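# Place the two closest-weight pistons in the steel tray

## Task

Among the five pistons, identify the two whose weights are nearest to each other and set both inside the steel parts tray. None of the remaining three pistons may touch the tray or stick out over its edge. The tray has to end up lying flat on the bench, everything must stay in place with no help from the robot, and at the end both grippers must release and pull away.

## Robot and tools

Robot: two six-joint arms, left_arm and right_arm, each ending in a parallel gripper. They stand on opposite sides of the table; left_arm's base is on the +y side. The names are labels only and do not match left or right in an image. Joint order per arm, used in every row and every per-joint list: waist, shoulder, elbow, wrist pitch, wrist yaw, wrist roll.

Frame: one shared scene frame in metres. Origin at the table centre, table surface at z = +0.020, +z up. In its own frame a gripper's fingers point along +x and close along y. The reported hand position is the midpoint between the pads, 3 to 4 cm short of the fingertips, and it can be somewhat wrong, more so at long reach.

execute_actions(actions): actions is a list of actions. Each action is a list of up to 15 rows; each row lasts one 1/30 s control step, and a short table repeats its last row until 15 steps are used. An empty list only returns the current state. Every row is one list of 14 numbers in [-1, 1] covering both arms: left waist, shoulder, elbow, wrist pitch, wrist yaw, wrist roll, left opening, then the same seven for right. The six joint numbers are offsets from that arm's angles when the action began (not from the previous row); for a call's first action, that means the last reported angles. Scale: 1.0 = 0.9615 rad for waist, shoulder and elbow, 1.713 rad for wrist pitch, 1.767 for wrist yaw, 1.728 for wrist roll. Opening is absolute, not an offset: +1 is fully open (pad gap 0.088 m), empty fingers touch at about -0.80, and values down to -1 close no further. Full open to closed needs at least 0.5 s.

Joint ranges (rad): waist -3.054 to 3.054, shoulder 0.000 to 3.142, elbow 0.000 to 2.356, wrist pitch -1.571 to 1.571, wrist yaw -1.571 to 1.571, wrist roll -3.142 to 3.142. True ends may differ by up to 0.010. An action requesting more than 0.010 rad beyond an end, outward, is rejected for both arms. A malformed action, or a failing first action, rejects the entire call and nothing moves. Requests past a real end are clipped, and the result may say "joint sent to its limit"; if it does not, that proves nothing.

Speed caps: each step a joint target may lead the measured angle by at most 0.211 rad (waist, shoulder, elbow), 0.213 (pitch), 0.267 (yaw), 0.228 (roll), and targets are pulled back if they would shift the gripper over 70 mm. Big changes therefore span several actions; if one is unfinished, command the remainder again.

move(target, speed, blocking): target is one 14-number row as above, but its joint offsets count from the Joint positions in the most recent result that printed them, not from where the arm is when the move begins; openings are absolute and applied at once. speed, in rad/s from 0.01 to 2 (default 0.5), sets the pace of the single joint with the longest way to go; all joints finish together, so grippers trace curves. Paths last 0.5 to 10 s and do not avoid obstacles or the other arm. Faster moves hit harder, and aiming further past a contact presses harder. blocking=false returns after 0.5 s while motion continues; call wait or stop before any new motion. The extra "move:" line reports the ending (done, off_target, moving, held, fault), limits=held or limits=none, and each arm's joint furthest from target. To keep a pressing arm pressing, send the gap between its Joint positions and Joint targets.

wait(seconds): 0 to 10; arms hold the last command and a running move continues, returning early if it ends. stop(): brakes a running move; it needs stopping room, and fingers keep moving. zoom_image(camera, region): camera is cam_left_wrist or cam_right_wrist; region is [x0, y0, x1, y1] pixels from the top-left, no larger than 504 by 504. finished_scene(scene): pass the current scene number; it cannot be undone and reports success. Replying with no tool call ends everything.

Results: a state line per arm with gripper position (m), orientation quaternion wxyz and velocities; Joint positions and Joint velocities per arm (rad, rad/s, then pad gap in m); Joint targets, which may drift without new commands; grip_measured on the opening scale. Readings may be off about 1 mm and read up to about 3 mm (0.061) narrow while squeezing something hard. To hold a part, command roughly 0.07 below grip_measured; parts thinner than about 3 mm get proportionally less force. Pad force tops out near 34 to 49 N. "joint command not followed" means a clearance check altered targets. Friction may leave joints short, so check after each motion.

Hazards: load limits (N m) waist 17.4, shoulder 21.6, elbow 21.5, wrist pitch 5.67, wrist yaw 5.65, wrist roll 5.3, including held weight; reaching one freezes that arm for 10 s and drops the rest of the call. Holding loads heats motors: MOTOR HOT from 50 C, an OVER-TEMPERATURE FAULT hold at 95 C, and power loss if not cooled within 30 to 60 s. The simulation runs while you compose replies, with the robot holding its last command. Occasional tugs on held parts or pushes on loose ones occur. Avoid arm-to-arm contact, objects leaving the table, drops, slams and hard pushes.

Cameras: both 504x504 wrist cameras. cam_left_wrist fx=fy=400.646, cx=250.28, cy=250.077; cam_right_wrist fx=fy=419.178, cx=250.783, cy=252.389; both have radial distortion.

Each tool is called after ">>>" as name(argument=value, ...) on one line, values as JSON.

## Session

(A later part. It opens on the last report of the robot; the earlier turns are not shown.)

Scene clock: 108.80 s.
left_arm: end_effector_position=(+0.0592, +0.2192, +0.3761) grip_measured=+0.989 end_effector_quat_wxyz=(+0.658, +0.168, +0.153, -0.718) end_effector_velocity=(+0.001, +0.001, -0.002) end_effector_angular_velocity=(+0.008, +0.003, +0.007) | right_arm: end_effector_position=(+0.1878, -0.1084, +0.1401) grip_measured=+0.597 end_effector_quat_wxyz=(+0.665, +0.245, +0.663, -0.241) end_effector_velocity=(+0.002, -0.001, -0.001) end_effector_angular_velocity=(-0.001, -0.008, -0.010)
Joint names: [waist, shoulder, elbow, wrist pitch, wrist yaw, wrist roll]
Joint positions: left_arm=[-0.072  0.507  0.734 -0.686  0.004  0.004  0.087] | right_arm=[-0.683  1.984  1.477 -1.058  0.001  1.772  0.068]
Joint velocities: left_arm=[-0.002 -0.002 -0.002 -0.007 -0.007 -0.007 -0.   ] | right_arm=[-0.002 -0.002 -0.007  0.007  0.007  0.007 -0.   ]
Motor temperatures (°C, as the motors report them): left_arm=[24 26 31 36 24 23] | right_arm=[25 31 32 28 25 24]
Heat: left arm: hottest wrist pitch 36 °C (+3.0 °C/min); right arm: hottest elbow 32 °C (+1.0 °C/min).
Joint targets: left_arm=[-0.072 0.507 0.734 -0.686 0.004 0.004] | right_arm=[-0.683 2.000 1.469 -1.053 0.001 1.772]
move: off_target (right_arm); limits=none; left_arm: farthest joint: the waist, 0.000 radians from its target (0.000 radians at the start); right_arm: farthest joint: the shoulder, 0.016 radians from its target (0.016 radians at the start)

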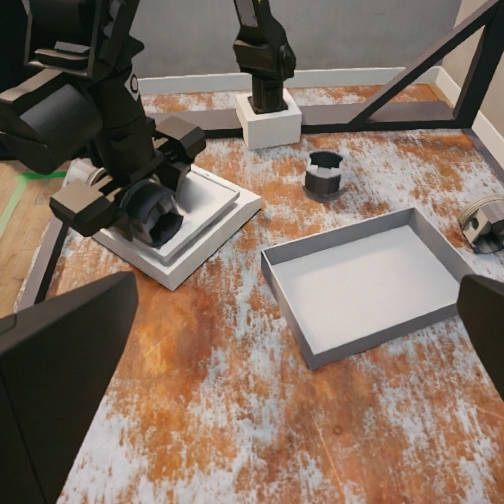

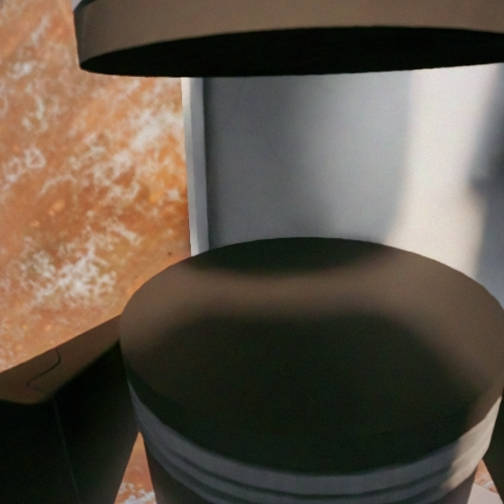

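>>> execute_actions(actions=[[[0,0,0,0,0,0,1,0,0.008,-0.005,0,0,0,0.55],[0,0,0,0,0,0,1,0,0.008,-0.005,0,0,0,0.57],[0,0,0,0,0,0,1,0,0.008,-0.005,0,0,0,0.59],[0,0,0,0,0,0,1,0,0.008,-0.005,0,0,0,0.61],[0,0,0,0,0,0,1,0,0.008,-0.005,0,0,0,0.63],[0,0,0,0,0,0,1,0,0.008,-0.005,0,0,0,0.65],[0,0,0,0,0,0,1,0,0.006,-0.003,0,0,0,0.67],[0,0,0,0,0,0,1,0,0.003,-0.002,0,0,0,0.69],[0,0,0,0,0,0,1,0,0,0,0,0,0,0.72],[0,0,0,0,0,0,1,0,0,0,0,0,0,0.75],[0,0,0,0,0,0,1,0,0,0,0,0,0,0.78],[0,0,0,0,0,0,1,0,0,0,0,0,0,0.80],[0,0,0,0,0,0,1,0,0,0,0,0,0,0.82]]])

>>> move(target=[0,0,0,0,0,0,1,0,-0.0465,0.2284,-0.1478,0,0,0.82], speed=0.35)

>>> move(target=[0,0,0,0,0,0,1,0.09,-0.493,-0.4634,-0.0175,0,0.048,1], speed=0.7)

Scene clock: 110.60 s.
left_arm: end_effector_position=(+0.0592, +0.2192, +0.3761) grip_measured=+0.989 end_effector_quat_wxyz=(+0.658, +0.168, +0.153, -0.718) end_effector_velocity=(+0.001, +0.001, -0.004) end_effector_angular_velocity=(+0.014, +0.015, +0.014) | right_arm: end_effector_position=(+0.1878, -0.1084, +0.1400) grip_measured=+0.779 end_effector_quat_wxyz=(+0.665, +0.245, +0.663, -0.241) end_effector_velocity=(-0.005, -0.004, +0.000) end_effector_angular_velocity=(-0.009, +0.030, +0.020)
Joint names: [waist, shoulder, elbow, wrist pitch, wrist yaw, wrist roll]
Joint positions: left_arm=[-0.072  0.507  0.734 -0.686  0.004  0.004  0.087] | right_arm=[-0.683  1.984  1.476 -1.057  0.001  1.772  0.077]
Joint velocities: left_arm=[-0.002 -0.002 -0.007 -0.007 -0.007 -0.022 -0.   ] | right_arm=[-0.002 -0.002 -0.002 -0.022 -0.022 -0.022  0.018]
Motor temperatures (°C, as the motors report them): left_arm=[24 26 31 36 24 23] | right_arm=[25 31 32 28 25 24]
Heat: left arm: hottest wrist pitch 36 °C (+3.0 °C/min); right arm: hottest elbow 32 °C (+1.0 °C/min).
Joint targets: left_arm=[-0.072 0.507 0.734 -0.686 0.004 0.004] | right_arm=[-0.683 1.984 1.477 -1.057 0.001 1.772]

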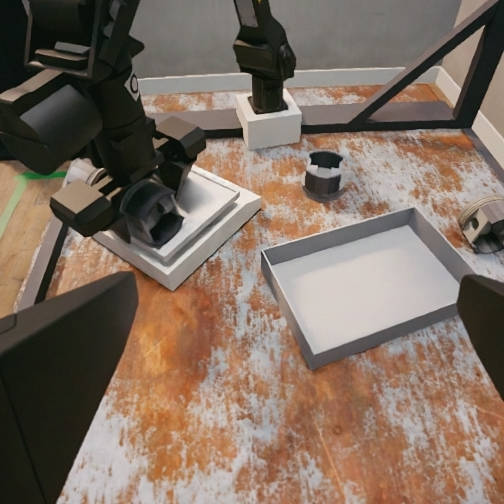

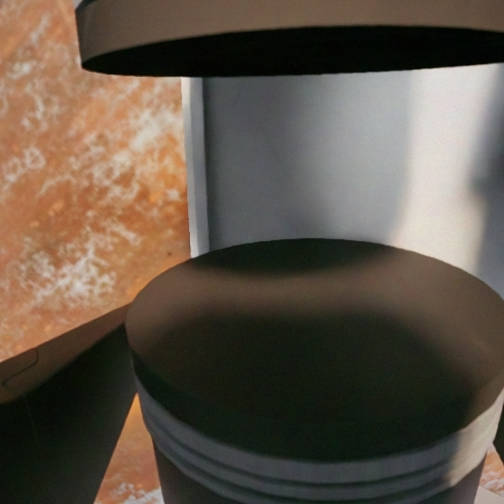

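Scene clock: 111.90 s.
left_arm: end_effector_position=(+0.0592, +0.2192, +0.3761) grip_measured=+0.989 end_effector_quat_wxyz=(+0.658, +0.168, +0.153, -0.718) end_effector_velocity=(+0.003, -0.001, +0.001) end_effector_angular_velocity=(-0.006, +0.011, +0.027) | right_arm: end_effector_position=(+0.1876, -0.1088, +0.2049) grip_measured=+0.818 end_effector_quat_wxyz=(+0.664, +0.244, +0.663, -0.243) end_effector_velocity=(-0.003, -0.005, +0.000) end_effector_angular_velocity=(-0.016, +0.017, +0.005)
Joint names: [waist, shoulder, elbow, wrist pitch, wrist yaw, wrist roll]
Joint positions: left_arm=[-0.072  0.507  0.734 -0.686  0.004  0.004  0.087] | right_arm=[-0.683  1.95   1.689 -1.308  0.001  1.772  0.079]
Joint velocities: left_arm=[-0.002 -0.002 -0.002  0.007 -0.022 -0.022 -0.   ] | right_arm=[-0.002 -0.002 -0.002 -0.022 -0.007 -0.007 -0.   ]
Motor temperatures (°C, as the motors report them): left_arm=[24 26 31 36 24 23] | right_arm=[25 31 32 28 25 24]
Heat: left arm: hottest wrist pitch 36 °C (+3.0 °C/min); right arm: hottest elbow 32 °C (+1.0 °C/min).
Joint targets: left_arm=[-0.072 0.507 0.734 -0.686 0.004 0.004] | right_arm=[-0.683 1.939 1.696 -1.310 0.001 1.772]
move: done; limits=none; left_arm: farthest joint: the waist, 0.000 radians from its target (0.000 radians at the start); right_arm: farthest joint: the shoulder, 0.010 radians from its target (0.045 radians at the start)

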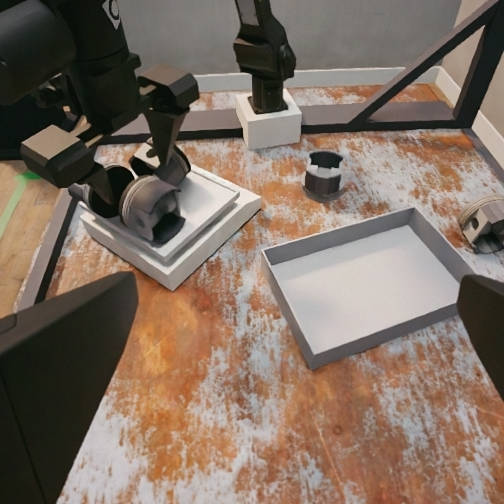

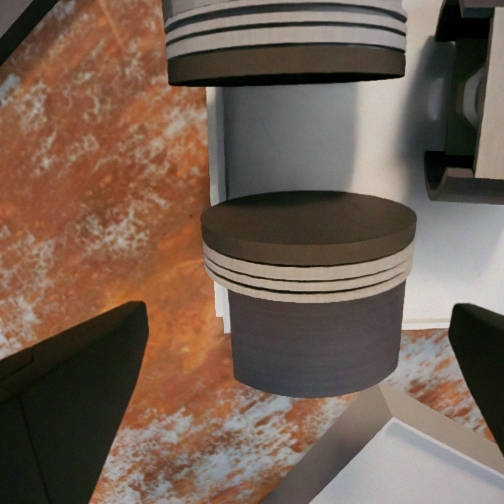

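Scene clock: 113.30 s.
left_arm: end_effector_position=(+0.0592, +0.2192, +0.3761) grip_measured=+0.989 end_effector_quat_wxyz=(+0.658, +0.168, +0.153, -0.718) end_effector_velocity=(+0.003, +0.001, -0.004) end_effector_angular_velocity=(+0.010, -0.030, +0.008) | right_arm: end_effector_position=(+0.1114, -0.2050, +0.2299) grip_measured=+1.000 end_effector_quat_wxyz=(+0.665, +0.243, +0.664, -0.242) end_effector_velocity=(-0.002, +0.003, +0.001) end_effector_angular_velocity=(+0.020, +0.015, +0.005)
Joint names: [waist, shoulder, elbow, wrist pitch, wrist yaw, wrist roll]
Joint positions: left_arm=[-0.072  0.507  0.734 -0.686  0.004  0.004  0.087] | right_arm=[-0.6    1.485  1.253 -1.337  0.001  1.852  0.088]
Joint velocities: left_arm=[-0.002 -0.002 -0.007 -0.007 -0.022  0.022 -0.   ] | right_arm=[-0.002 -0.002  0.002  0.007 -0.022 -0.007  0.   ]
Motor temperatures (°C, as the motors report them): left_arm=[24 26 31 36 24 23] | right_arm=[25 31 32 28 25 24]
Heat: left arm: hottest wrist pitch 36 °C (+3.0 °C/min); right arm: hottest elbow 32 °C (+1.0 °C/min).
Joint targets: left_arm=[-0.072 0.507 0.734 -0.686 0.004 0.004] | right_arm=[-0.596 1.476 1.243 -1.338 0.001 1.855]
move: done; limits=none; left_arm: farthest joint: the waist, 0.000 radians from its target (0.000 radians at the start); right_arm: farthest joint: the shoulder, 0.009 radians from its target (0.474 radians at the start)

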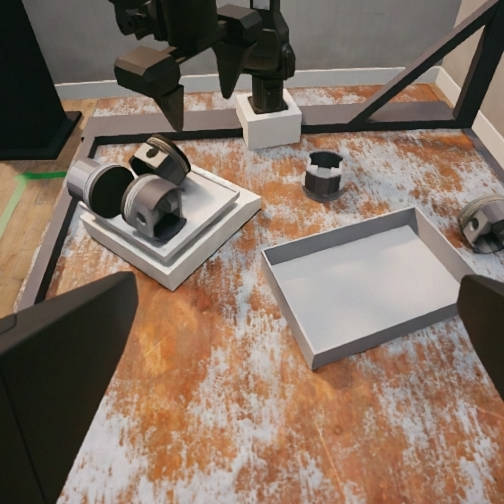

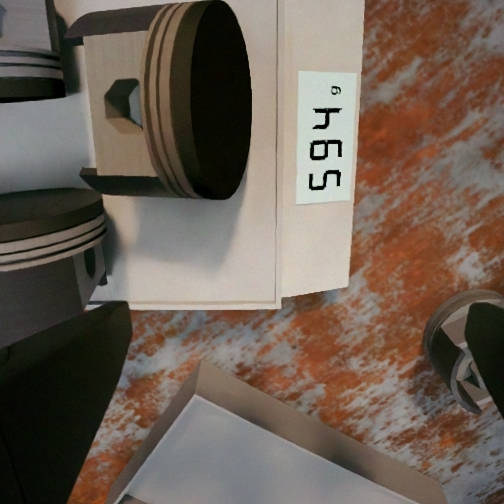

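>>> execute_actions(actions=[])

Scene clock: 114.83 s.
left_arm: end_effector_position=(+0.0592, +0.2192, +0.3761) grip_measured=+0.989 end_effector_quat_wxyz=(+0.658, +0.168, +0.153, -0.718) end_effector_velocity=(+0.001, +0.000, -0.003) end_effector_angular_velocity=(+0.012, +0.002, +0.007) | right_arm: end_effector_position=(+0.1113, -0.2050, +0.2298) grip_measured=+1.000 end_effector_quat_wxyz=(+0.665, +0.243, +0.664, -0.242) end_effector_velocity=(-0.001, -0.002, -0.000) end_effector_angular_velocity=(-0.004, +0.010, -0.010)
Joint names: [waist, shoulder, elbow, wrist pitch, wrist yaw, wrist roll]
Joint positions: left_arm=[-0.072  0.507  0.734 -0.686  0.004  0.004  0.087] | right_arm=[-0.6    1.485  1.253 -1.337  0.001  1.852  0.088]
Joint velocities: left_arm=[-0.002  0.002 -0.002 -0.007 -0.007 -0.007 -0.   ] | right_arm=[-0.002 -0.002 -0.002 -0.007 -0.007  0.007  0.   ]
Motor temperatures (°C, as the motors report them): left_arm=[24 26 31 36 24 23] | right_arm=[25 31 32 28 25 24]
Heat: left arm: hottest wrist pitch 36 °C (+3.0 °C/min); right arm: hottest elbow 32 °C (+1.0 °C/min).
Joint targets: left_arm=[-0.072 0.507 0.734 -0.686 0.004 0.004] | right_arm=[-0.596 1.476 1.243 -1.338 0.001 1.855]

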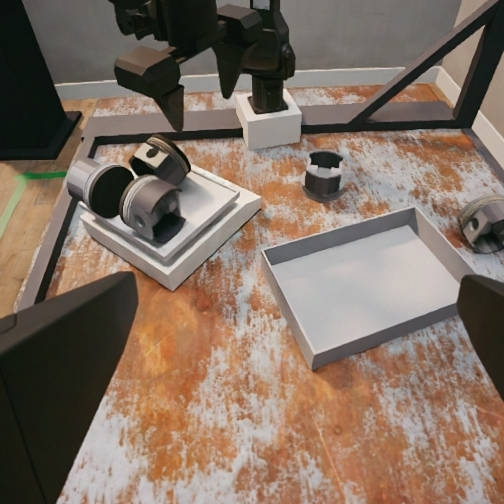

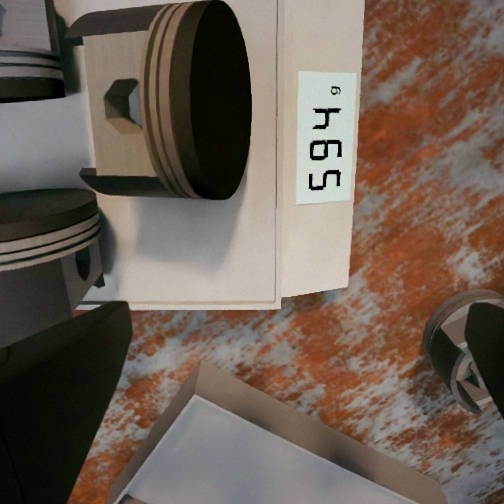

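>>> move(target=[0,0,0,0,0,0,1,-0.228,0.098,0.025,0.038,0,-1.0,1], speed=1.2)

>>> move(target=[0,0,0,0,0,0,1,0,0,0,0,0,-0.035,1])

Scene clock: 118.67 s.
left_arm: end_effector_position=(+0.0592, +0.2192, +0.3761) grip_measured=+0.989 end_effector_quat_wxyz=(+0.658, +0.168, +0.153, -0.718) end_effector_velocity=(+0.001, +0.001, -0.002) end_effector_angular_velocity=(+0.008, +0.003, +0.007) | right_arm: end_effector_position=(+0.1701, -0.2154, +0.2144) grip_measured=+1.000 end_effector_quat_wxyz=(+0.650, -0.279, +0.650, +0.278) end_effector_velocity=(-0.003, +0.001, +0.001) end_effector_angular_velocity=(+0.011, +0.019, -0.010)
Joint names: [waist, shoulder, elbow, wrist pitch, wrist yaw, wrist roll]
Joint positions: left_arm=[-0.072  0.507  0.734 -0.686  0.004  0.004  0.087] | right_arm=[-0.815  1.567  1.269 -1.273  0.001  0.127  0.088]
Joint velocities: left_arm=[-0.002 -0.002 -0.002 -0.007 -0.007 -0.007 -0.   ] | right_arm=[-0.002 -0.002  0.002 -0.007 -0.022  0.007  0.   ]
Motor temperatures (°C, as the motors report them): left_arm=[24 26 31 36 24 23] | right_arm=[25 31 32 28 25 24]
Heat: left arm: hottest wrist pitch 36 °C (+2.0 °C/min); right arm: hottest elbow 32 °C (+1.0 °C/min).
Joint targets: left_arm=[-0.072 0.507 0.734 -0.686 0.004 0.004] | right_arm=[-0.819 1.579 1.277 -1.272 0.001 0.124]
move: off_target (right_arm); limits=none; left_arm: farthest joint: the waist, 0.000 radians from its target (0.000 radians at the start); right_arm: farthest joint: the shoulder, 0.013 radians from its target (0.094 radians at the start)

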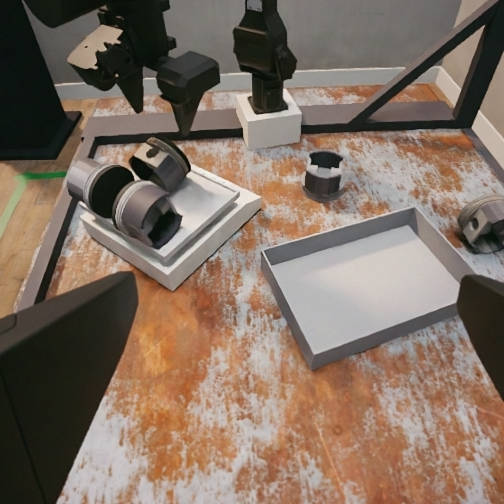

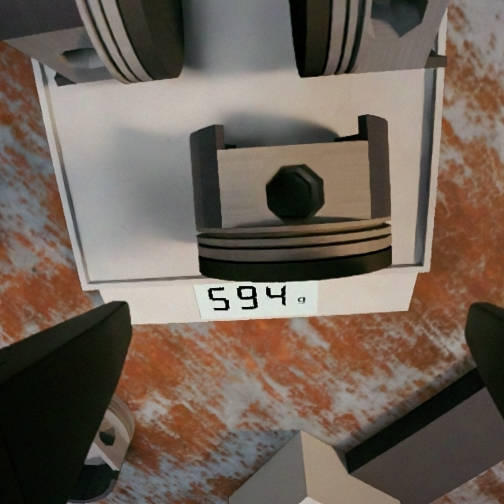

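Scene clock: 119.53 s.
left_arm: end_effector_position=(+0.0592, +0.2192, +0.3761) grip_measured=+0.989 end_effector_quat_wxyz=(+0.658, +0.168, +0.153, -0.718) end_effector_velocity=(+0.001, +0.001, +0.000) end_effector_angular_velocity=(+0.002, -0.010, +0.001) | right_arm: end_effector_position=(+0.1701, -0.2154, +0.2144) grip_measured=+1.000 end_effector_quat_wxyz=(+0.642, -0.297, +0.642, +0.297) end_effector_velocity=(-0.003, -0.001, -0.000) end_effector_angular_velocity=(-0.002, +0.010, -0.005)
Joint names: [waist, shoulder, elbow, wrist pitch, wrist yaw, wrist roll]
Joint positions: left_arm=[-0.072  0.507  0.734 -0.686  0.004  0.004  0.087] | right_arm=[-0.815  1.567  1.269 -1.273  0.001  0.07   0.088]
Joint velocities: left_arm=[-0.002 -0.002  0.002 -0.007 -0.007  0.007 -0.   ] | right_arm=[ 0.002 -0.002 -0.002 -0.007 -0.007  0.007  0.   ]
Motor temperatures (°C, as the motors report them): left_arm=[24 26 31 36 24 23] | right_arm=[25 31 32 28 25 24]
Heat: left arm: hottest wrist pitch 36 °C (+2.0 °C/min); right arm: hottest elbow 32 °C (+1.0 °C/min).
Joint targets: left_arm=[-0.072 0.507 0.734 -0.686 0.004 0.004] | right_arm=[-0.815 1.567 1.269 -1.273 0.001 0.067]
move: done; limits=none; left_arm: farthest joint: the waist, 0.000 radians from its target (0.000 radians at the start); right_arm: farthest joint: the wrist roll, 0.004 radians from its target (0.061 radians at the start)

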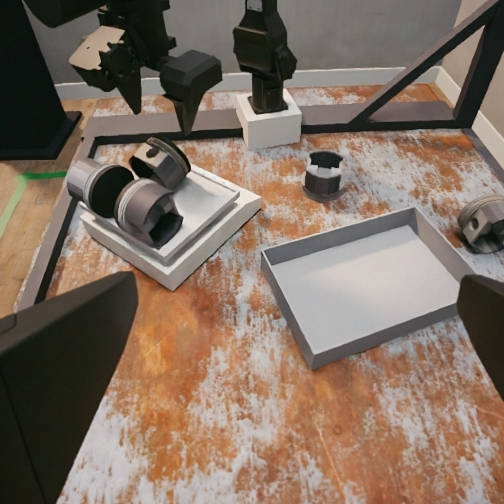

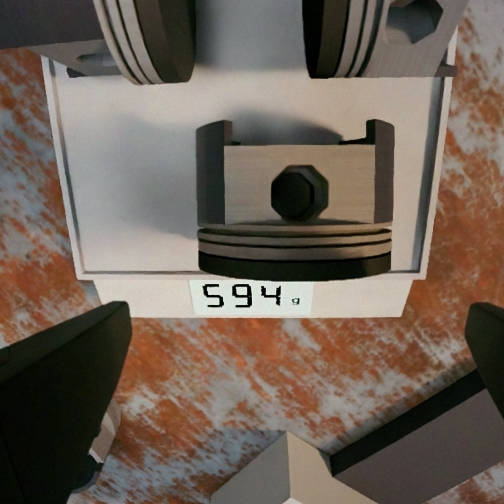

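>>> move(target=[0,0,0,0,0,0,1,-0.013,0.074,-0.264,0.178,0,-0.005,1], speed=0.25)

Scene clock: 122.03 s.
left_arm: end_effector_position=(+0.0592, +0.2192, +0.3761) grip_measured=+0.989 end_effector_quat_wxyz=(+0.658, +0.168, +0.153, -0.718) end_effector_velocity=(-0.000, -0.000, +0.001) end_effector_angular_velocity=(-0.006, +0.017, +0.009) | right_arm: end_effector_position=(+0.1717, -0.2170, +0.1395) grip_measured=+1.000 end_effector_quat_wxyz=(+0.642, -0.296, +0.642, +0.296) end_effector_velocity=(+0.002, -0.004, -0.001) end_effector_angular_velocity=(-0.023, -0.010, +0.020)
Joint names: [waist, shoulder, elbow, wrist pitch, wrist yaw, wrist roll]
Joint positions: left_arm=[-0.072  0.507  0.734 -0.686  0.004  0.004  0.087] | right_arm=[-0.824  1.625  1.025 -0.971  0.001  0.065  0.088]
Joint velocities: left_arm=[-0.007 -0.002 -0.002  0.007 -0.007 -0.022 -0.   ] | right_arm=[-0.002  0.002 -0.002 -0.007  0.022 -0.022  0.   ]
Motor temperatures (°C, as the motors report them): left_arm=[24 26 31 36 24 23] | right_arm=[25 31 32 28 25 24]
Heat: left arm: hottest wrist pitch 36 °C (+2.0 °C/min); right arm: hottest elbow 32 °C (+1.0 °C/min).
Joint targets: left_arm=[-0.072 0.507 0.734 -0.686 0.004 0.004] | right_arm=[-0.828 1.638 1.015 -0.968 0.001 0.062]
move: off_target (right_arm); limits=none; left_arm: farthest joint: the waist, 0.000 radians from its target (0.000 radians at the start); right_arm: farthest joint: the shoulder, 0.013 radians from its target (0.072 radians at the start)

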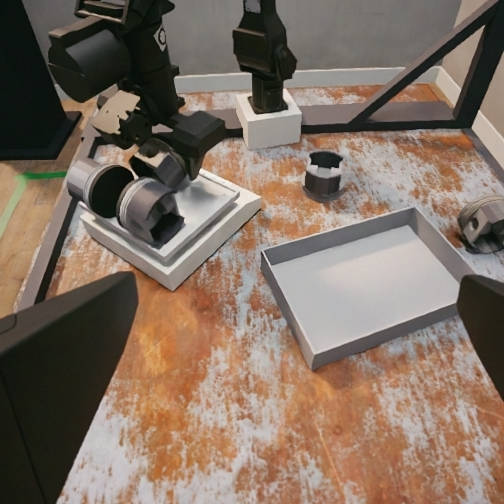

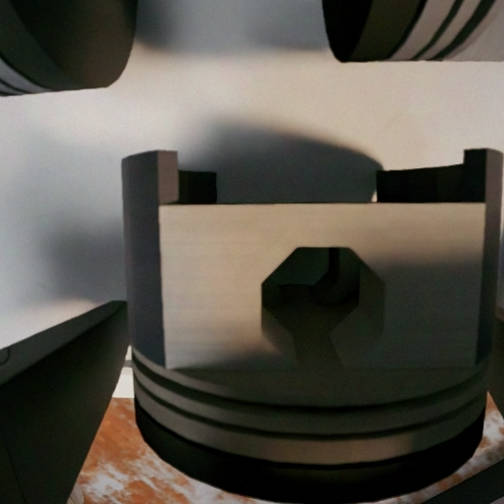

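>>> execute_actions(actions=[[[0,0,0,0,0,0,1,0,0,0,0,0,0,0.9],[0,0,0,0,0,0,1,0,0,0,0,0,0,0.85],[0,0,0,0,0,0,1,0,0,0,0,0,0,0.8],[0,0,0,0,0,0,1,0,0,0,0,0,0,0.77],[0,0,0,0,0,0,1,0,0,0,0,0,0,0.74],[0,0,0,0,0,0,1,0,0,0,0,0,0,0.71],[0,0,0,0,0,0,1,0,0,0,0,0,0,0.69],[0,0,0,0,0,0,1,0,0,0,0,0,0,0.67],[0,0,0,0,0,0,1,0,0,0,0,0,0,0.65],[0,0,0,0,0,0,1,0,0,0,0,0,0,0.63],[0,0,0,0,0,0,1,0,0,0,0,0,0,0.61],[0,0,0,0,0,0,1,0,0,0,0,0,0,0.59],[0,0,0,0,0,0,1,0,0,0,0,0,0,0.56],[0,0,0,0,0,0,1,0,0,0,0,0,0,0.53],[0,0,0,0,0,0,1,0,0,0,0,0,0,0.5]],[[0,0,0,0,0,0,1,0,0,0,0,0,0,0.5]]])

Scene clock: 123.50 s.
left_arm: end_effector_position=(+0.0592, +0.2192, +0.3761) grip_measured=+0.989 end_effector_quat_wxyz=(+0.658, +0.168, +0.153, -0.718) end_effector_velocity=(+0.003, +0.002, -0.007) end_effector_angular_velocity=(+0.025, -0.018, +0.014) | right_arm: end_effector_position=(+0.1716, -0.2171, +0.1394) grip_measured=+0.615 end_effector_quat_wxyz=(+0.642, -0.297, +0.642, +0.296) end_effector_velocity=(-0.001, -0.002, +0.000) end_effector_angular_velocity=(-0.001, +0.010, -0.000)
Joint names: [waist, shoulder, elbow, wrist pitch, wrist yaw, wrist roll]
Joint positions: left_arm=[-0.072  0.507  0.734 -0.686  0.004  0.004  0.087] | right_arm=[-0.824  1.625  1.024 -0.971  0.001  0.065  0.069]
Joint velocities: left_arm=[-0.002 -0.002 -0.007 -0.022 -0.022  0.007  0.   ] | right_arm=[-0.007 -0.002 -0.002 -0.007 -0.007 -0.007 -0.   ]
Motor temperatures (°C, as the motors report them): left_arm=[24 26 31 36 24 23] | right_arm=[25 31 32 28 25 24]
Heat: left arm: hottest wrist pitch 36 °C (+2.0 °C/min); right arm: hottest elbow 32 °C (+1.0 °C/min).
Joint targets: left_arm=[-0.072 0.507 0.734 -0.686 0.004 0.004] | right_arm=[-0.824 1.625 1.024 -0.971 0.001 0.065]

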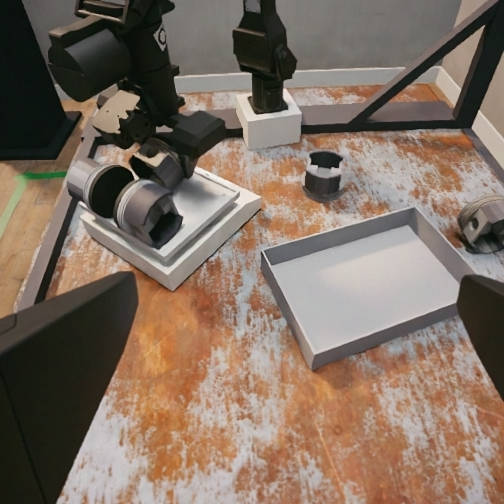

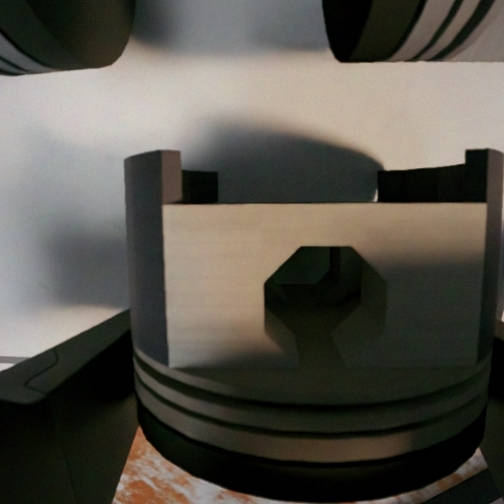

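>>> move(target=[0,0,0,0,0,0,1,0.12,-0.068,0.175,-0.120,0,0,0.5], speed=0.25)

Scene clock: 126.03 s.
left_arm: end_effector_position=(+0.0592, +0.2192, +0.3761) grip_measured=+0.989 end_effector_quat_wxyz=(+0.658, +0.168, +0.153, -0.718) end_effector_velocity=(+0.001, +0.002, -0.001) end_effector_angular_velocity=(+0.002, -0.010, +0.001) | right_arm: end_effector_position=(+0.1468, -0.2000, +0.1901) grip_measured=+0.615 end_effector_quat_wxyz=(+0.625, -0.331, +0.624, +0.331) end_effector_velocity=(-0.001, -0.002, -0.001) end_effector_angular_velocity=(-0.014, -0.000, +0.024)
Joint names: [waist, shoulder, elbow, wrist pitch, wrist yaw, wrist roll]
Joint positions: left_arm=[-0.072  0.507  0.734 -0.686  0.004  0.004  0.087] | right_arm=[-0.712  1.575  1.18  -1.174  0.001  0.065  0.069]
Joint velocities: left_arm=[-0.002 -0.007 -0.002 -0.007 -0.007  0.007 -0.   ] | right_arm=[ 0.002  0.002 -0.002 -0.007  0.007 -0.022  0.   ]
Motor temperatures (°C, as the motors report them): left_arm=[24 26 31 36 24 23] | right_arm=[25 31 32 28 25 24]
Heat: left arm: hottest wrist pitch 36 °C (+2.0 °C/min); right arm: hottest elbow 32 °C (+1.0 °C/min).
Joint targets: left_arm=[-0.072 0.507 0.734 -0.686 0.004 0.004] | right_arm=[-0.709 1.560 1.193 -1.177 0.001 0.065]
move: off_target (right_arm); limits=none; left_arm: farthest joint: the waist, 0.000 radians from its target (0.000 radians at the start); right_arm: farthest joint: the shoulder, 0.015 radians from its target (0.066 radians at the start)

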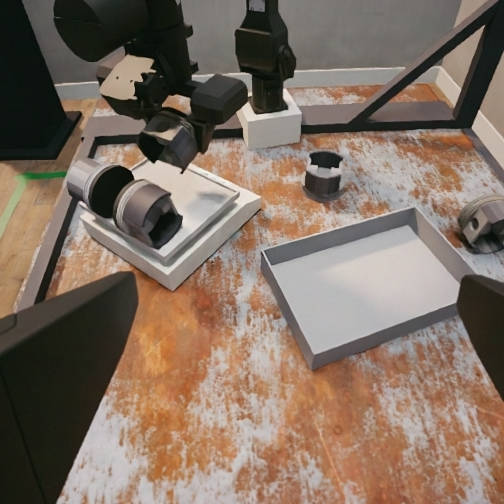

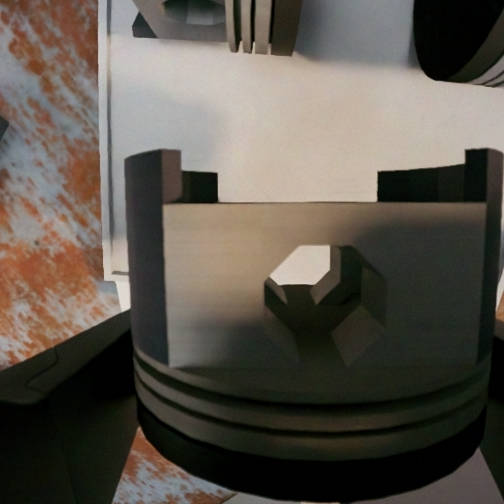

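>>> move(target=[0,0,0,0,0,0,1,0.994,0.323,0.250,0.043,0,0.03,0.5], speed=0.6)

Scene clock: 129.13 s.
left_arm: end_effector_position=(+0.0592, +0.2192, +0.3761) grip_measured=+0.989 end_effector_quat_wxyz=(+0.658, +0.168, +0.153, -0.718) end_effector_velocity=(+0.003, +0.001, -0.002) end_effector_angular_velocity=(+0.007, -0.004, +0.021) | right_arm: end_effector_position=(-0.1312, -0.1184, +0.1603) grip_measured=+0.615 end_effector_quat_wxyz=(+0.418, -0.570, +0.417, +0.571) end_effector_velocity=(+0.002, -0.005, +0.000) end_effector_angular_velocity=(-0.023, -0.002, +0.020)
Joint names: [waist, shoulder, elbow, wrist pitch, wrist yaw, wrist roll]
Joint positions: left_arm=[-0.072  0.507  0.734 -0.686  0.004  0.004  0.087] | right_arm=[ 0.239  1.874  1.408 -1.103  0.001  0.113  0.069]
Joint velocities: left_arm=[-0.002 -0.002 -0.002 -0.007 -0.022 -0.007 -0.   ] | right_arm=[-0.002 -0.002 -0.002 -0.022 -0.007 -0.022 -0.   ]
Motor temperatures (°C, as the motors report them): left_arm=[24 26 31 36 24 23] | right_arm=[25 31 32 28 25 24]
Heat: left arm: hottest wrist pitch 36 °C (+2.0 °C/min); right arm: hottest elbow 32 °C (+1.0 °C/min).
Joint targets: left_arm=[-0.072 0.507 0.734 -0.686 0.004 0.004] | right_arm=[0.243 1.885 1.420 -1.101 0.001 0.116]
move: off_target (right_arm); limits=none; left_arm: farthest joint: the waist, 0.000 radians from its target (0.000 radians at the start); right_arm: farthest joint: the elbow, 0.013 radians from its target (0.240 radians at the start)

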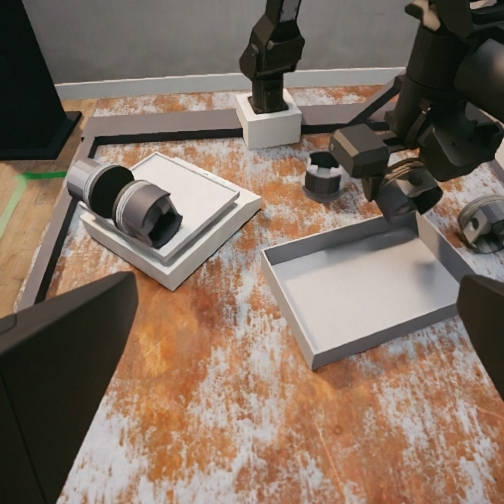

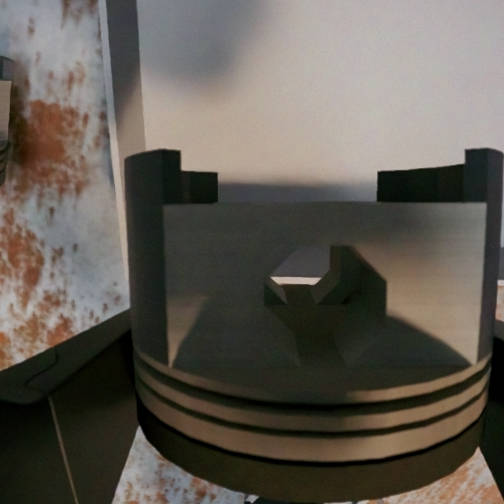

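>>> move(target=[0,0,0,0,0,0,1,-0.018,0.261,0.043,0.124,0,-0.008,0.5], speed=0.2)

Scene clock: 131.63 s.
left_arm: end_effector_position=(+0.0592, +0.2192, +0.3761) grip_measured=+0.989 end_effector_quat_wxyz=(+0.658, +0.168, +0.153, -0.718) end_effector_velocity=(-0.001, -0.001, -0.000) end_effector_angular_velocity=(-0.002, +0.004, +0.002) | right_arm: end_effector_position=(-0.1433, -0.0784, +0.0857) grip_measured=+0.615 end_effector_quat_wxyz=(+0.420, -0.568, +0.417, +0.572) end_effector_velocity=(+0.000, -0.001, +0.001) end_effector_angular_velocity=(-0.005, +0.006, +0.005)
Joint names: [waist, shoulder, elbow, wrist pitch, wrist yaw, wrist roll]
Joint positions: left_arm=[-0.072  0.507  0.734 -0.686  0.004  0.004  0.087] | right_arm=[ 0.226  2.111  1.439 -0.892  0.001  0.103  0.069]
Joint velocities: left_arm=[-0.007  0.002 -0.002  0.007 -0.007 -0.007 -0.   ] | right_arm=[-0.002 -0.002  0.002 -0.007 -0.007 -0.007 -0.   ]
Motor temperatures (°C, as the motors report them): left_arm=[24 26 31 37 24 23] | right_arm=[25 31 33 28 25 24]
Heat: left arm: hottest wrist pitch 37 °C (+3.0 °C/min); right arm: hottest elbow 33 °C (+2.0 °C/min).
Joint targets: left_arm=[-0.072 0.507 0.734 -0.686 0.004 0.004] | right_arm=[0.222 2.125 1.449 -0.890 0.001 0.100]
move: off_target (right_arm); limits=none; left_arm: farthest joint: the waist, 0.000 radians from its target (0.000 radians at the start); right_arm: farthest joint: the shoulder, 0.014 radians from its target (0.251 radians at the start)

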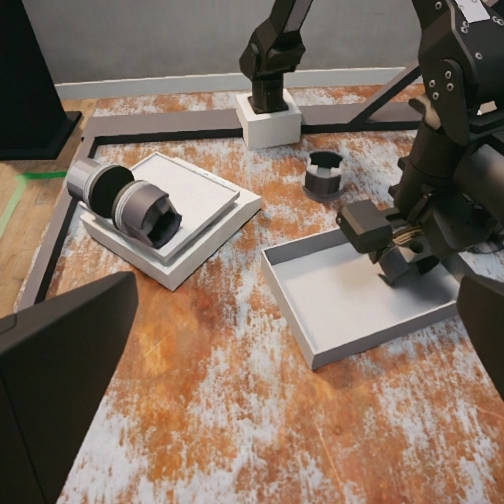

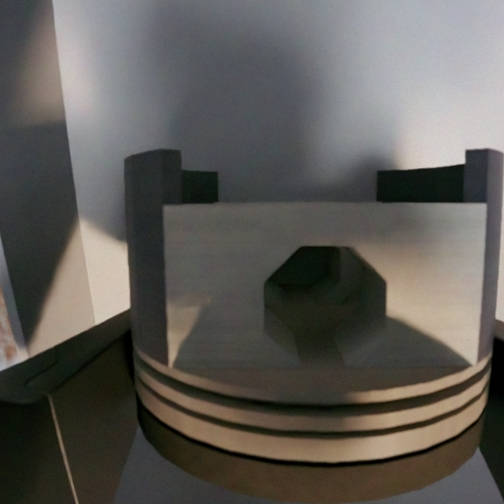

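>>> move(target=[0,0,0,0,0,0,1,0,0.026,0,0,0,0,0.5], speed=0.04)

Scene clock: 132.70 s.
left_arm: end_effector_position=(+0.0592, +0.2192, +0.3761) grip_measured=+0.989 end_effector_quat_wxyz=(+0.658, +0.168, +0.153, -0.718) end_effector_velocity=(+0.001, +0.001, -0.004) end_effector_angular_velocity=(+0.012, +0.002, +0.007) | right_arm: end_effector_position=(-0.1431, -0.0788, +0.0846) grip_measured=+0.615 end_effector_quat_wxyz=(+0.419, -0.569, +0.417, +0.571) end_effector_velocity=(-0.001, -0.003, +0.000) end_effector_angular_velocity=(-0.010, +0.004, +0.010)
Joint names: [waist, shoulder, elbow, wrist pitch, wrist yaw, wrist roll]
Joint positions: left_arm=[-0.072  0.507  0.734 -0.686  0.004  0.004  0.087] | right_arm=[ 0.226  2.114  1.439 -0.892  0.001  0.103  0.069]
Joint velocities: left_arm=[-0.002 -0.002 -0.007 -0.007 -0.007 -0.007 -0.   ] | right_arm=[ 0.002 -0.002 -0.002 -0.007 -0.007 -0.007 -0.   ]
Motor temperatures (°C, as the motors report them): left_arm=[24 26 31 37 24 23] | right_arm=[25 31 33 28 25 24]
Heat: left arm: hottest wrist pitch 37 °C (+3.0 °C/min); right arm: hottest elbow 33 °C (+2.0 °C/min).
Joint targets: left_arm=[-0.072 0.507 0.734 -0.686 0.004 0.004] | right_arm=[0.226 2.136 1.439 -0.892 0.001 0.103]
move: off_target (right_arm); limits=none; left_arm: farthest joint: the waist, 0.000 radians from its target (0.000 radians at the start); right_arm: farthest joint: the shoulder, 0.022 radians from its target (0.025 radians at the start)

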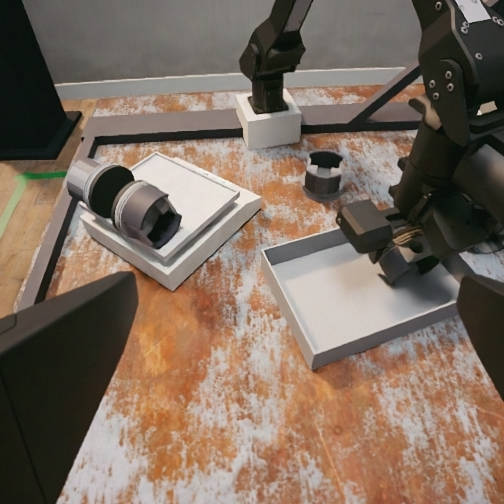

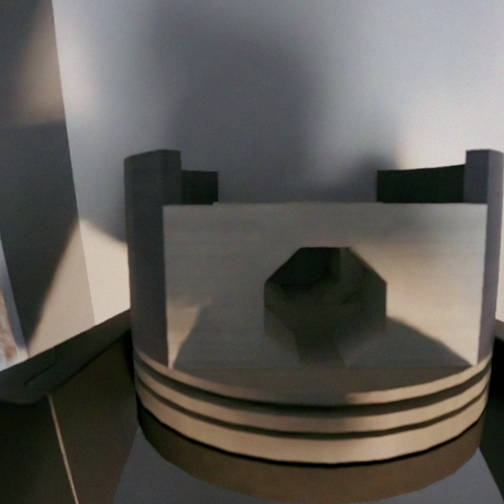

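>>> execute_actions(actions=[[[0,0,0,0,0,0,1,0,0,0,0,0,0,0.53],[0,0,0,0,0,0,1,0,0,0,0,0,0,0.56],[0,0,0,0,0,0,1,0,0,0,0,0,0,0.59],[0,0,0,0,0,0,1,0,0,0,0,0,0,0.62],[0,0,0,0,0,0,1,0,0,0,0,0,0,0.65],[0,0,0,0,0,0,1,0,0,0,0,0,0,0.68],[0,0,0,0,0,0,1,0,0,0,0,0,0,0.71],[0,0,0,0,0,0,1,0,0,0,0,0,0,0.75],[0,0,0,0,0,0,1,0,0,0,0,0,0,0.79],[0,0,0,0,0,0,1,0,0,0,0,0,0,0.83],[0,0,0,0,0,0,1,0,0,0,0,0,0,0.85]]])

>>> move(target=[0,0,0,0,0,0,1,0,-0.097,0.201,-0.160,0,0,0.85], speed=0.35)

Scene clock: 133.73 s.
left_arm: end_effector_position=(+0.0592, +0.2192, +0.3761) grip_measured=+0.989 end_effector_quat_wxyz=(+0.658, +0.168, +0.153, -0.718) end_effector_velocity=(+0.001, +0.000, +0.002) end_effector_angular_velocity=(-0.012, +0.004, +0.007) | right_arm: end_effector_position=(-0.1431, -0.0788, +0.0846) grip_measured=+0.820 end_effector_quat_wxyz=(+0.419, -0.569, +0.417, +0.571) end_effector_velocity=(+0.002, -0.005, +0.000) end_effector_angular_velocity=(-0.023, -0.002, -0.010)
Joint names: [waist, shoulder, elbow, wrist pitch, wrist yaw, wrist roll]
Joint positions: left_arm=[-0.072  0.507  0.734 -0.686  0.004  0.004  0.087] | right_arm=[ 0.226  2.114  1.439 -0.892  0.001  0.103  0.079]
Joint velocities: left_arm=[-0.002 -0.007 -0.002  0.007 -0.007 -0.007 -0.   ] | right_arm=[-0.002 -0.002 -0.002 -0.022 -0.007  0.007  0.013]
Motor temperatures (°C, as the motors report them): left_arm=[24 26 31 37 24 23] | right_arm=[25 31 33 28 25 24]
Heat: left arm: hottest wrist pitch 37 °C (+3.0 °C/min); right arm: hottest elbow 33 °C (+2.0 °C/min).
Joint targets: left_arm=[-0.072 0.507 0.734 -0.686 0.004 0.004] | right_arm=[0.226 2.114 1.439 -0.892 0.001 0.103]

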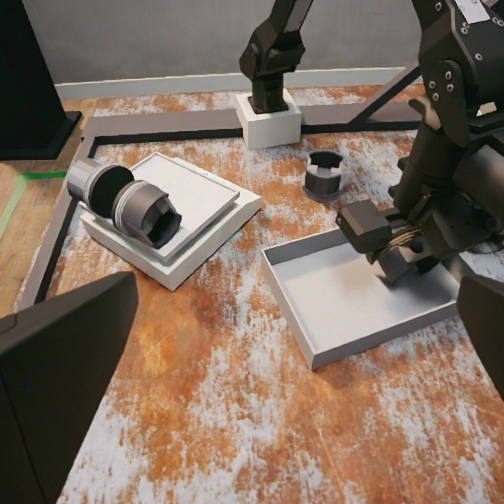

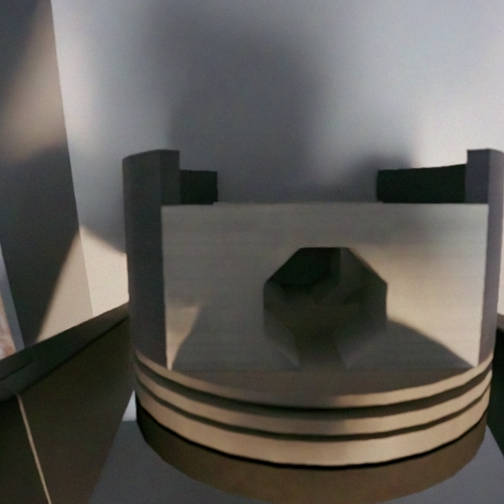

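Scene clock: 135.07 s.
left_arm: end_effector_position=(+0.0592, +0.2192, +0.3761) grip_measured=+0.989 end_effector_quat_wxyz=(+0.658, +0.168, +0.153, -0.718) end_effector_velocity=(+0.003, +0.002, -0.005) end_effector_angular_velocity=(+0.023, +0.008, +0.027) | right_arm: end_effector_position=(-0.1432, -0.0787, +0.1592) grip_measured=+0.848 end_effector_quat_wxyz=(+0.419, -0.570, +0.418, +0.570) end_effector_velocity=(-0.001, -0.003, +0.000) end_effector_angular_velocity=(-0.010, +0.004, +0.024)
Joint names: [waist, shoulder, elbow, wrist pitch, wrist yaw, wrist roll]
Joint positions: left_arm=[-0.072  0.507  0.734 -0.686  0.004  0.004  0.087] | right_arm=[ 0.226  2.033  1.625 -1.164  0.001  0.103  0.081]
Joint velocities: left_arm=[-0.002 -0.002 -0.002 -0.022 -0.022 -0.022 -0.   ] | right_arm=[ 0.002 -0.002 -0.002 -0.007 -0.007 -0.022 -0.   ]
Motor temperatures (°C, as the motors report them): left_arm=[24 26 31 37 24 23] | right_arm=[25 32 33 28 25 24]
Heat: left arm: hottest wrist pitch 37 °C (+2.0 °C/min); right arm: hottest elbow 33 °C (+2.0 °C/min).
Joint targets: left_arm=[-0.072 0.507 0.734 -0.686 0.004 0.004] | right_arm=[0.226 2.021 1.632 -1.167 0.001 0.103]
move: off_target (right_arm); limits=none; left_arm: farthest joint: the waist, 0.000 radians from its target (0.000 radians at the start); right_arm: farthest joint: the shoulder, 0.012 radians from its target (0.094 radians at the start)

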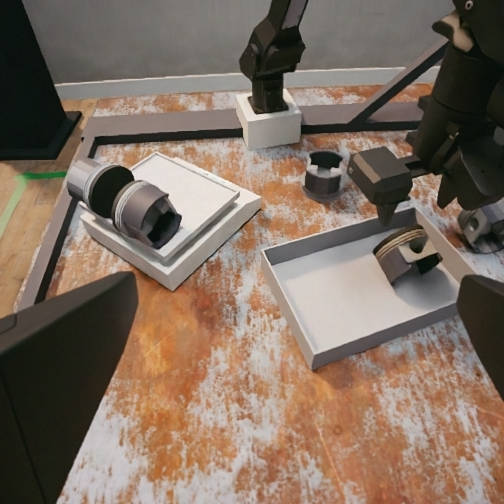

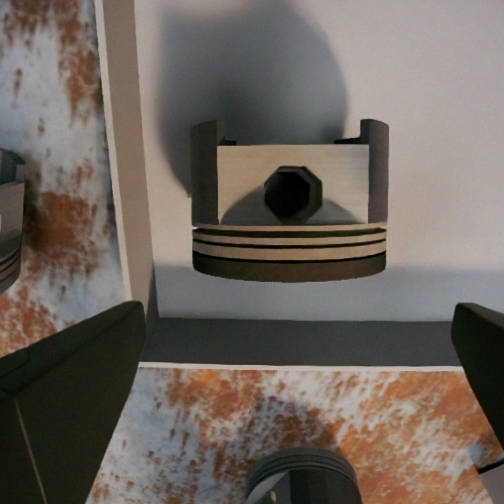

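>>> move(target=[0,0,0,0,0,0,1,-0.949,-0.116,0.090,-0.105,0,-0.854,1], speed=1.1)

Scene clock: 138.13 s.
left_arm: end_effector_position=(+0.0592, +0.2192, +0.3761) grip_measured=+0.989 end_effector_quat_wxyz=(+0.658, +0.168, +0.153, -0.718) end_effector_velocity=(+0.002, +0.002, -0.005) end_effector_angular_velocity=(+0.023, +0.015, +0.019) | right_arm: end_effector_position=(+0.1856, -0.1125, +0.2144) grip_measured=+1.000 end_effector_quat_wxyz=(+0.243, -0.664, +0.243, +0.664) end_effector_velocity=(+0.002, -0.004, +0.002) end_effector_angular_velocity=(-0.006, -0.005, +0.000)
Joint names: [waist, shoulder, elbow, wrist pitch, wrist yaw, wrist roll]
Joint positions: left_arm=[-0.072  0.507  0.734 -0.686  0.004  0.004  0.087] | right_arm=[-0.683  1.934  1.705 -1.342  0.001 -1.37   0.088]
Joint velocities: left_arm=[ 0.002 -0.002 -0.002 -0.022 -0.007 -0.022 -0.   ] | right_arm=[-0.007 -0.007 -0.002 -0.007  0.007 -0.007  0.   ]
Motor temperatures (°C, as the motors report them): left_arm=[24 26 31 37 24 23] | right_arm=[25 32 33 28 25 24]
Heat: left arm: hottest wrist pitch 37 °C (+2.0 °C/min); right arm: hottest elbow 33 °C (+2.0 °C/min).
Joint targets: left_arm=[-0.072 0.507 0.734 -0.686 0.004 0.004] | right_arm=[-0.687 1.921 1.712 -1.344 0.001 -1.373]
move: off_target (right_arm); limits=none; left_arm: farthest joint: the waist, 0.000 radians from its target (0.000 radians at the start); right_arm: farthest joint: the shoulder, 0.012 radians from its target (0.111 radians at the start)

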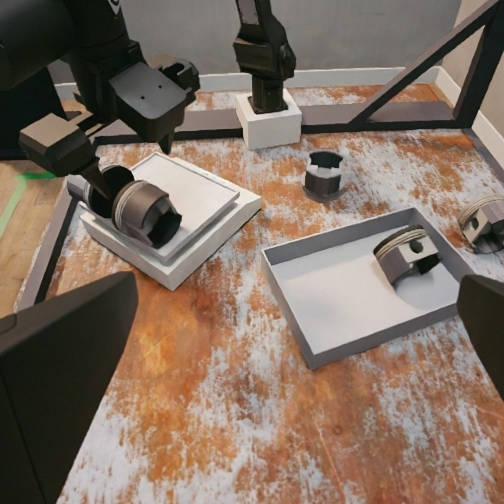

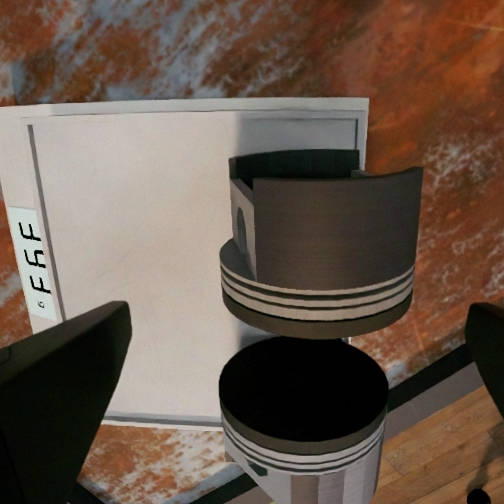

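>>> move(target=[0,0,0,0,0,0,1,-0.042,0.045,0.008,0.018,0,-0.023,1], speed=0.2)

Scene clock: 139.67 s.
left_arm: end_effector_position=(+0.0592, +0.2192, +0.3761) grip_measured=+0.989 end_effector_quat_wxyz=(+0.658, +0.168, +0.153, -0.718) end_effector_velocity=(+0.001, +0.000, -0.003) end_effector_angular_velocity=(+0.011, -0.011, +0.001) | right_arm: end_effector_position=(+0.2010, -0.1131, +0.2052) grip_measured=+1.000 end_effector_quat_wxyz=(+0.244, -0.664, +0.243, +0.663) end_effector_velocity=(-0.001, -0.002, -0.001) end_effector_angular_velocity=(-0.007, +0.013, +0.020)
Joint names: [waist, shoulder, elbow, wrist pitch, wrist yaw, wrist roll]
Joint positions: left_arm=[-0.072  0.507  0.734 -0.686  0.004  0.004  0.087] | right_arm=[-0.72   1.961  1.705 -1.313  0.001 -1.406  0.088]
Joint velocities: left_arm=[-0.002  0.002 -0.002 -0.007 -0.007  0.007 -0.   ] | right_arm=[-0.002  0.002 -0.002 -0.007 -0.007 -0.022  0.   ]
Motor temperatures (°C, as the motors report them): left_arm=[24 26 31 37 24 23] | right_arm=[25 33 33 28 25 24]
Heat: left arm: hottest wrist pitch 37 °C (+2.0 °C/min); right arm: hottest shoulder 33 °C (+2.0 °C/min).
Joint targets: left_arm=[-0.072 0.507 0.734 -0.686 0.004 0.004] | right_arm=[-0.723 1.977 1.712 -1.311 0.001 -1.409]
move: off_target (right_arm); limits=none; left_arm: farthest joint: the waist, 0.000 radians from its target (0.000 radians at the start); right_arm: farthest joint: the shoulder, 0.017 radians from its target (0.043 radians at the start)

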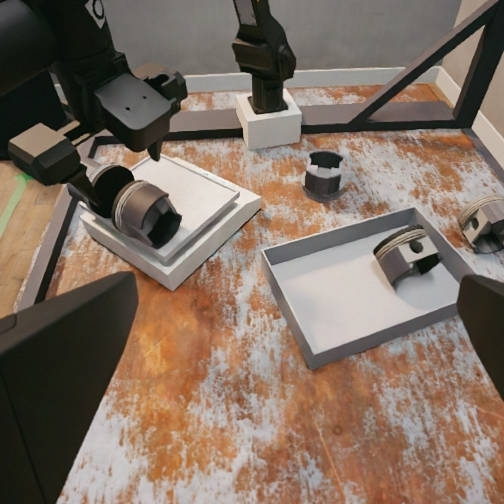

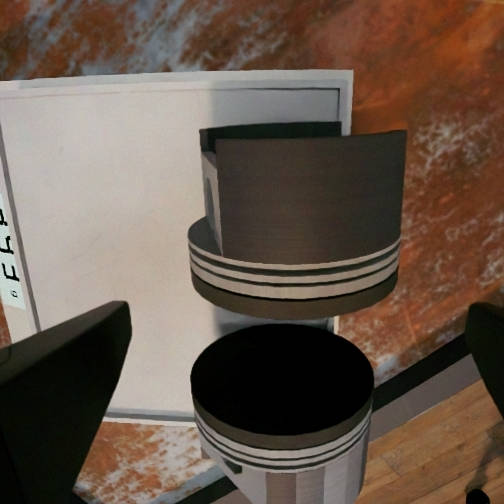

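>>> move(target=[0,0,0,0,0,0,1,-0.009,0.059,-0.223,0.143,0,0,1], speed=0.25)

Scene clock: 141.73 s.
left_arm: end_effector_position=(+0.0592, +0.2192, +0.3761) grip_measured=+0.989 end_effector_quat_wxyz=(+0.658, +0.168, +0.153, -0.718) end_effector_velocity=(+0.003, -0.001, -0.002) end_effector_angular_velocity=(+0.001, -0.016, +0.014) | right_arm: end_effector_position=(+0.2029, -0.1135, +0.1395) grip_measured=+1.000 end_effector_quat_wxyz=(+0.244, -0.664, +0.245, +0.663) end_effector_velocity=(-0.000, -0.000, -0.001) end_effector_angular_velocity=(+0.006, +0.005, +0.005)
Joint names: [waist, shoulder, elbow, wrist pitch, wrist yaw, wrist roll]
Joint positions: left_arm=[-0.072  0.507  0.734 -0.686  0.004  0.004  0.087] | right_arm=[-0.725  2.002  1.5   -1.07   0.001 -1.406  0.088]
Joint velocities: left_arm=[-0.002  0.002 -0.007  0.007 -0.022  0.007 -0.   ] | right_arm=[-0.002 -0.002 -0.007  0.007 -0.007 -0.007  0.   ]
Motor temperatures (°C, as the motors report them): left_arm=[24 26 31 37 24 23] | right_arm=[25 33 33 28 25 24]
Heat: left arm: hottest wrist pitch 37 °C (+2.0 °C/min); right arm: hottest shoulder 33 °C (+1.0 °C/min).
Joint targets: left_arm=[-0.072 0.507 0.734 -0.686 0.004 0.004] | right_arm=[-0.728 2.017 1.490 -1.068 0.001 -1.406]
move: off_target (right_arm); limits=none; left_arm: farthest joint: the waist, 0.000 radians from its target (0.000 radians at the start); right_arm: farthest joint: the shoulder, 0.016 radians from its target (0.057 radians at the start)

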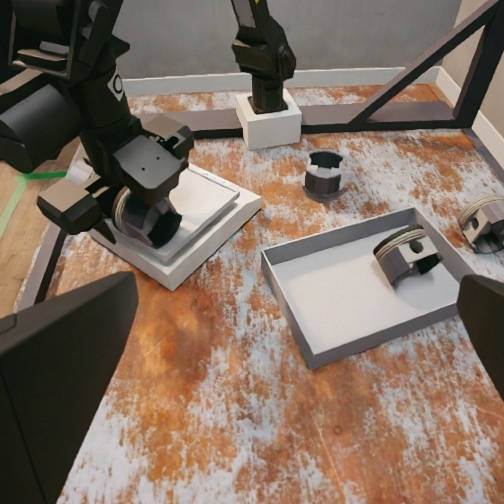

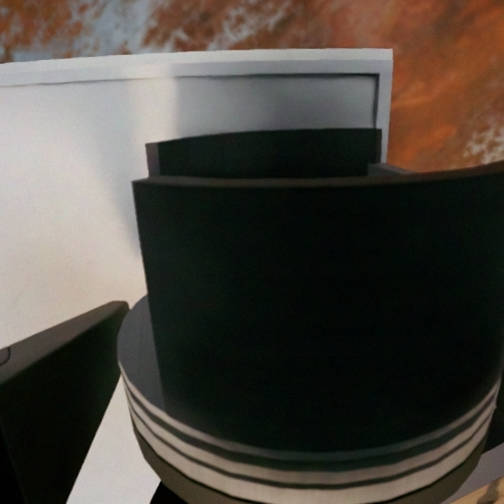

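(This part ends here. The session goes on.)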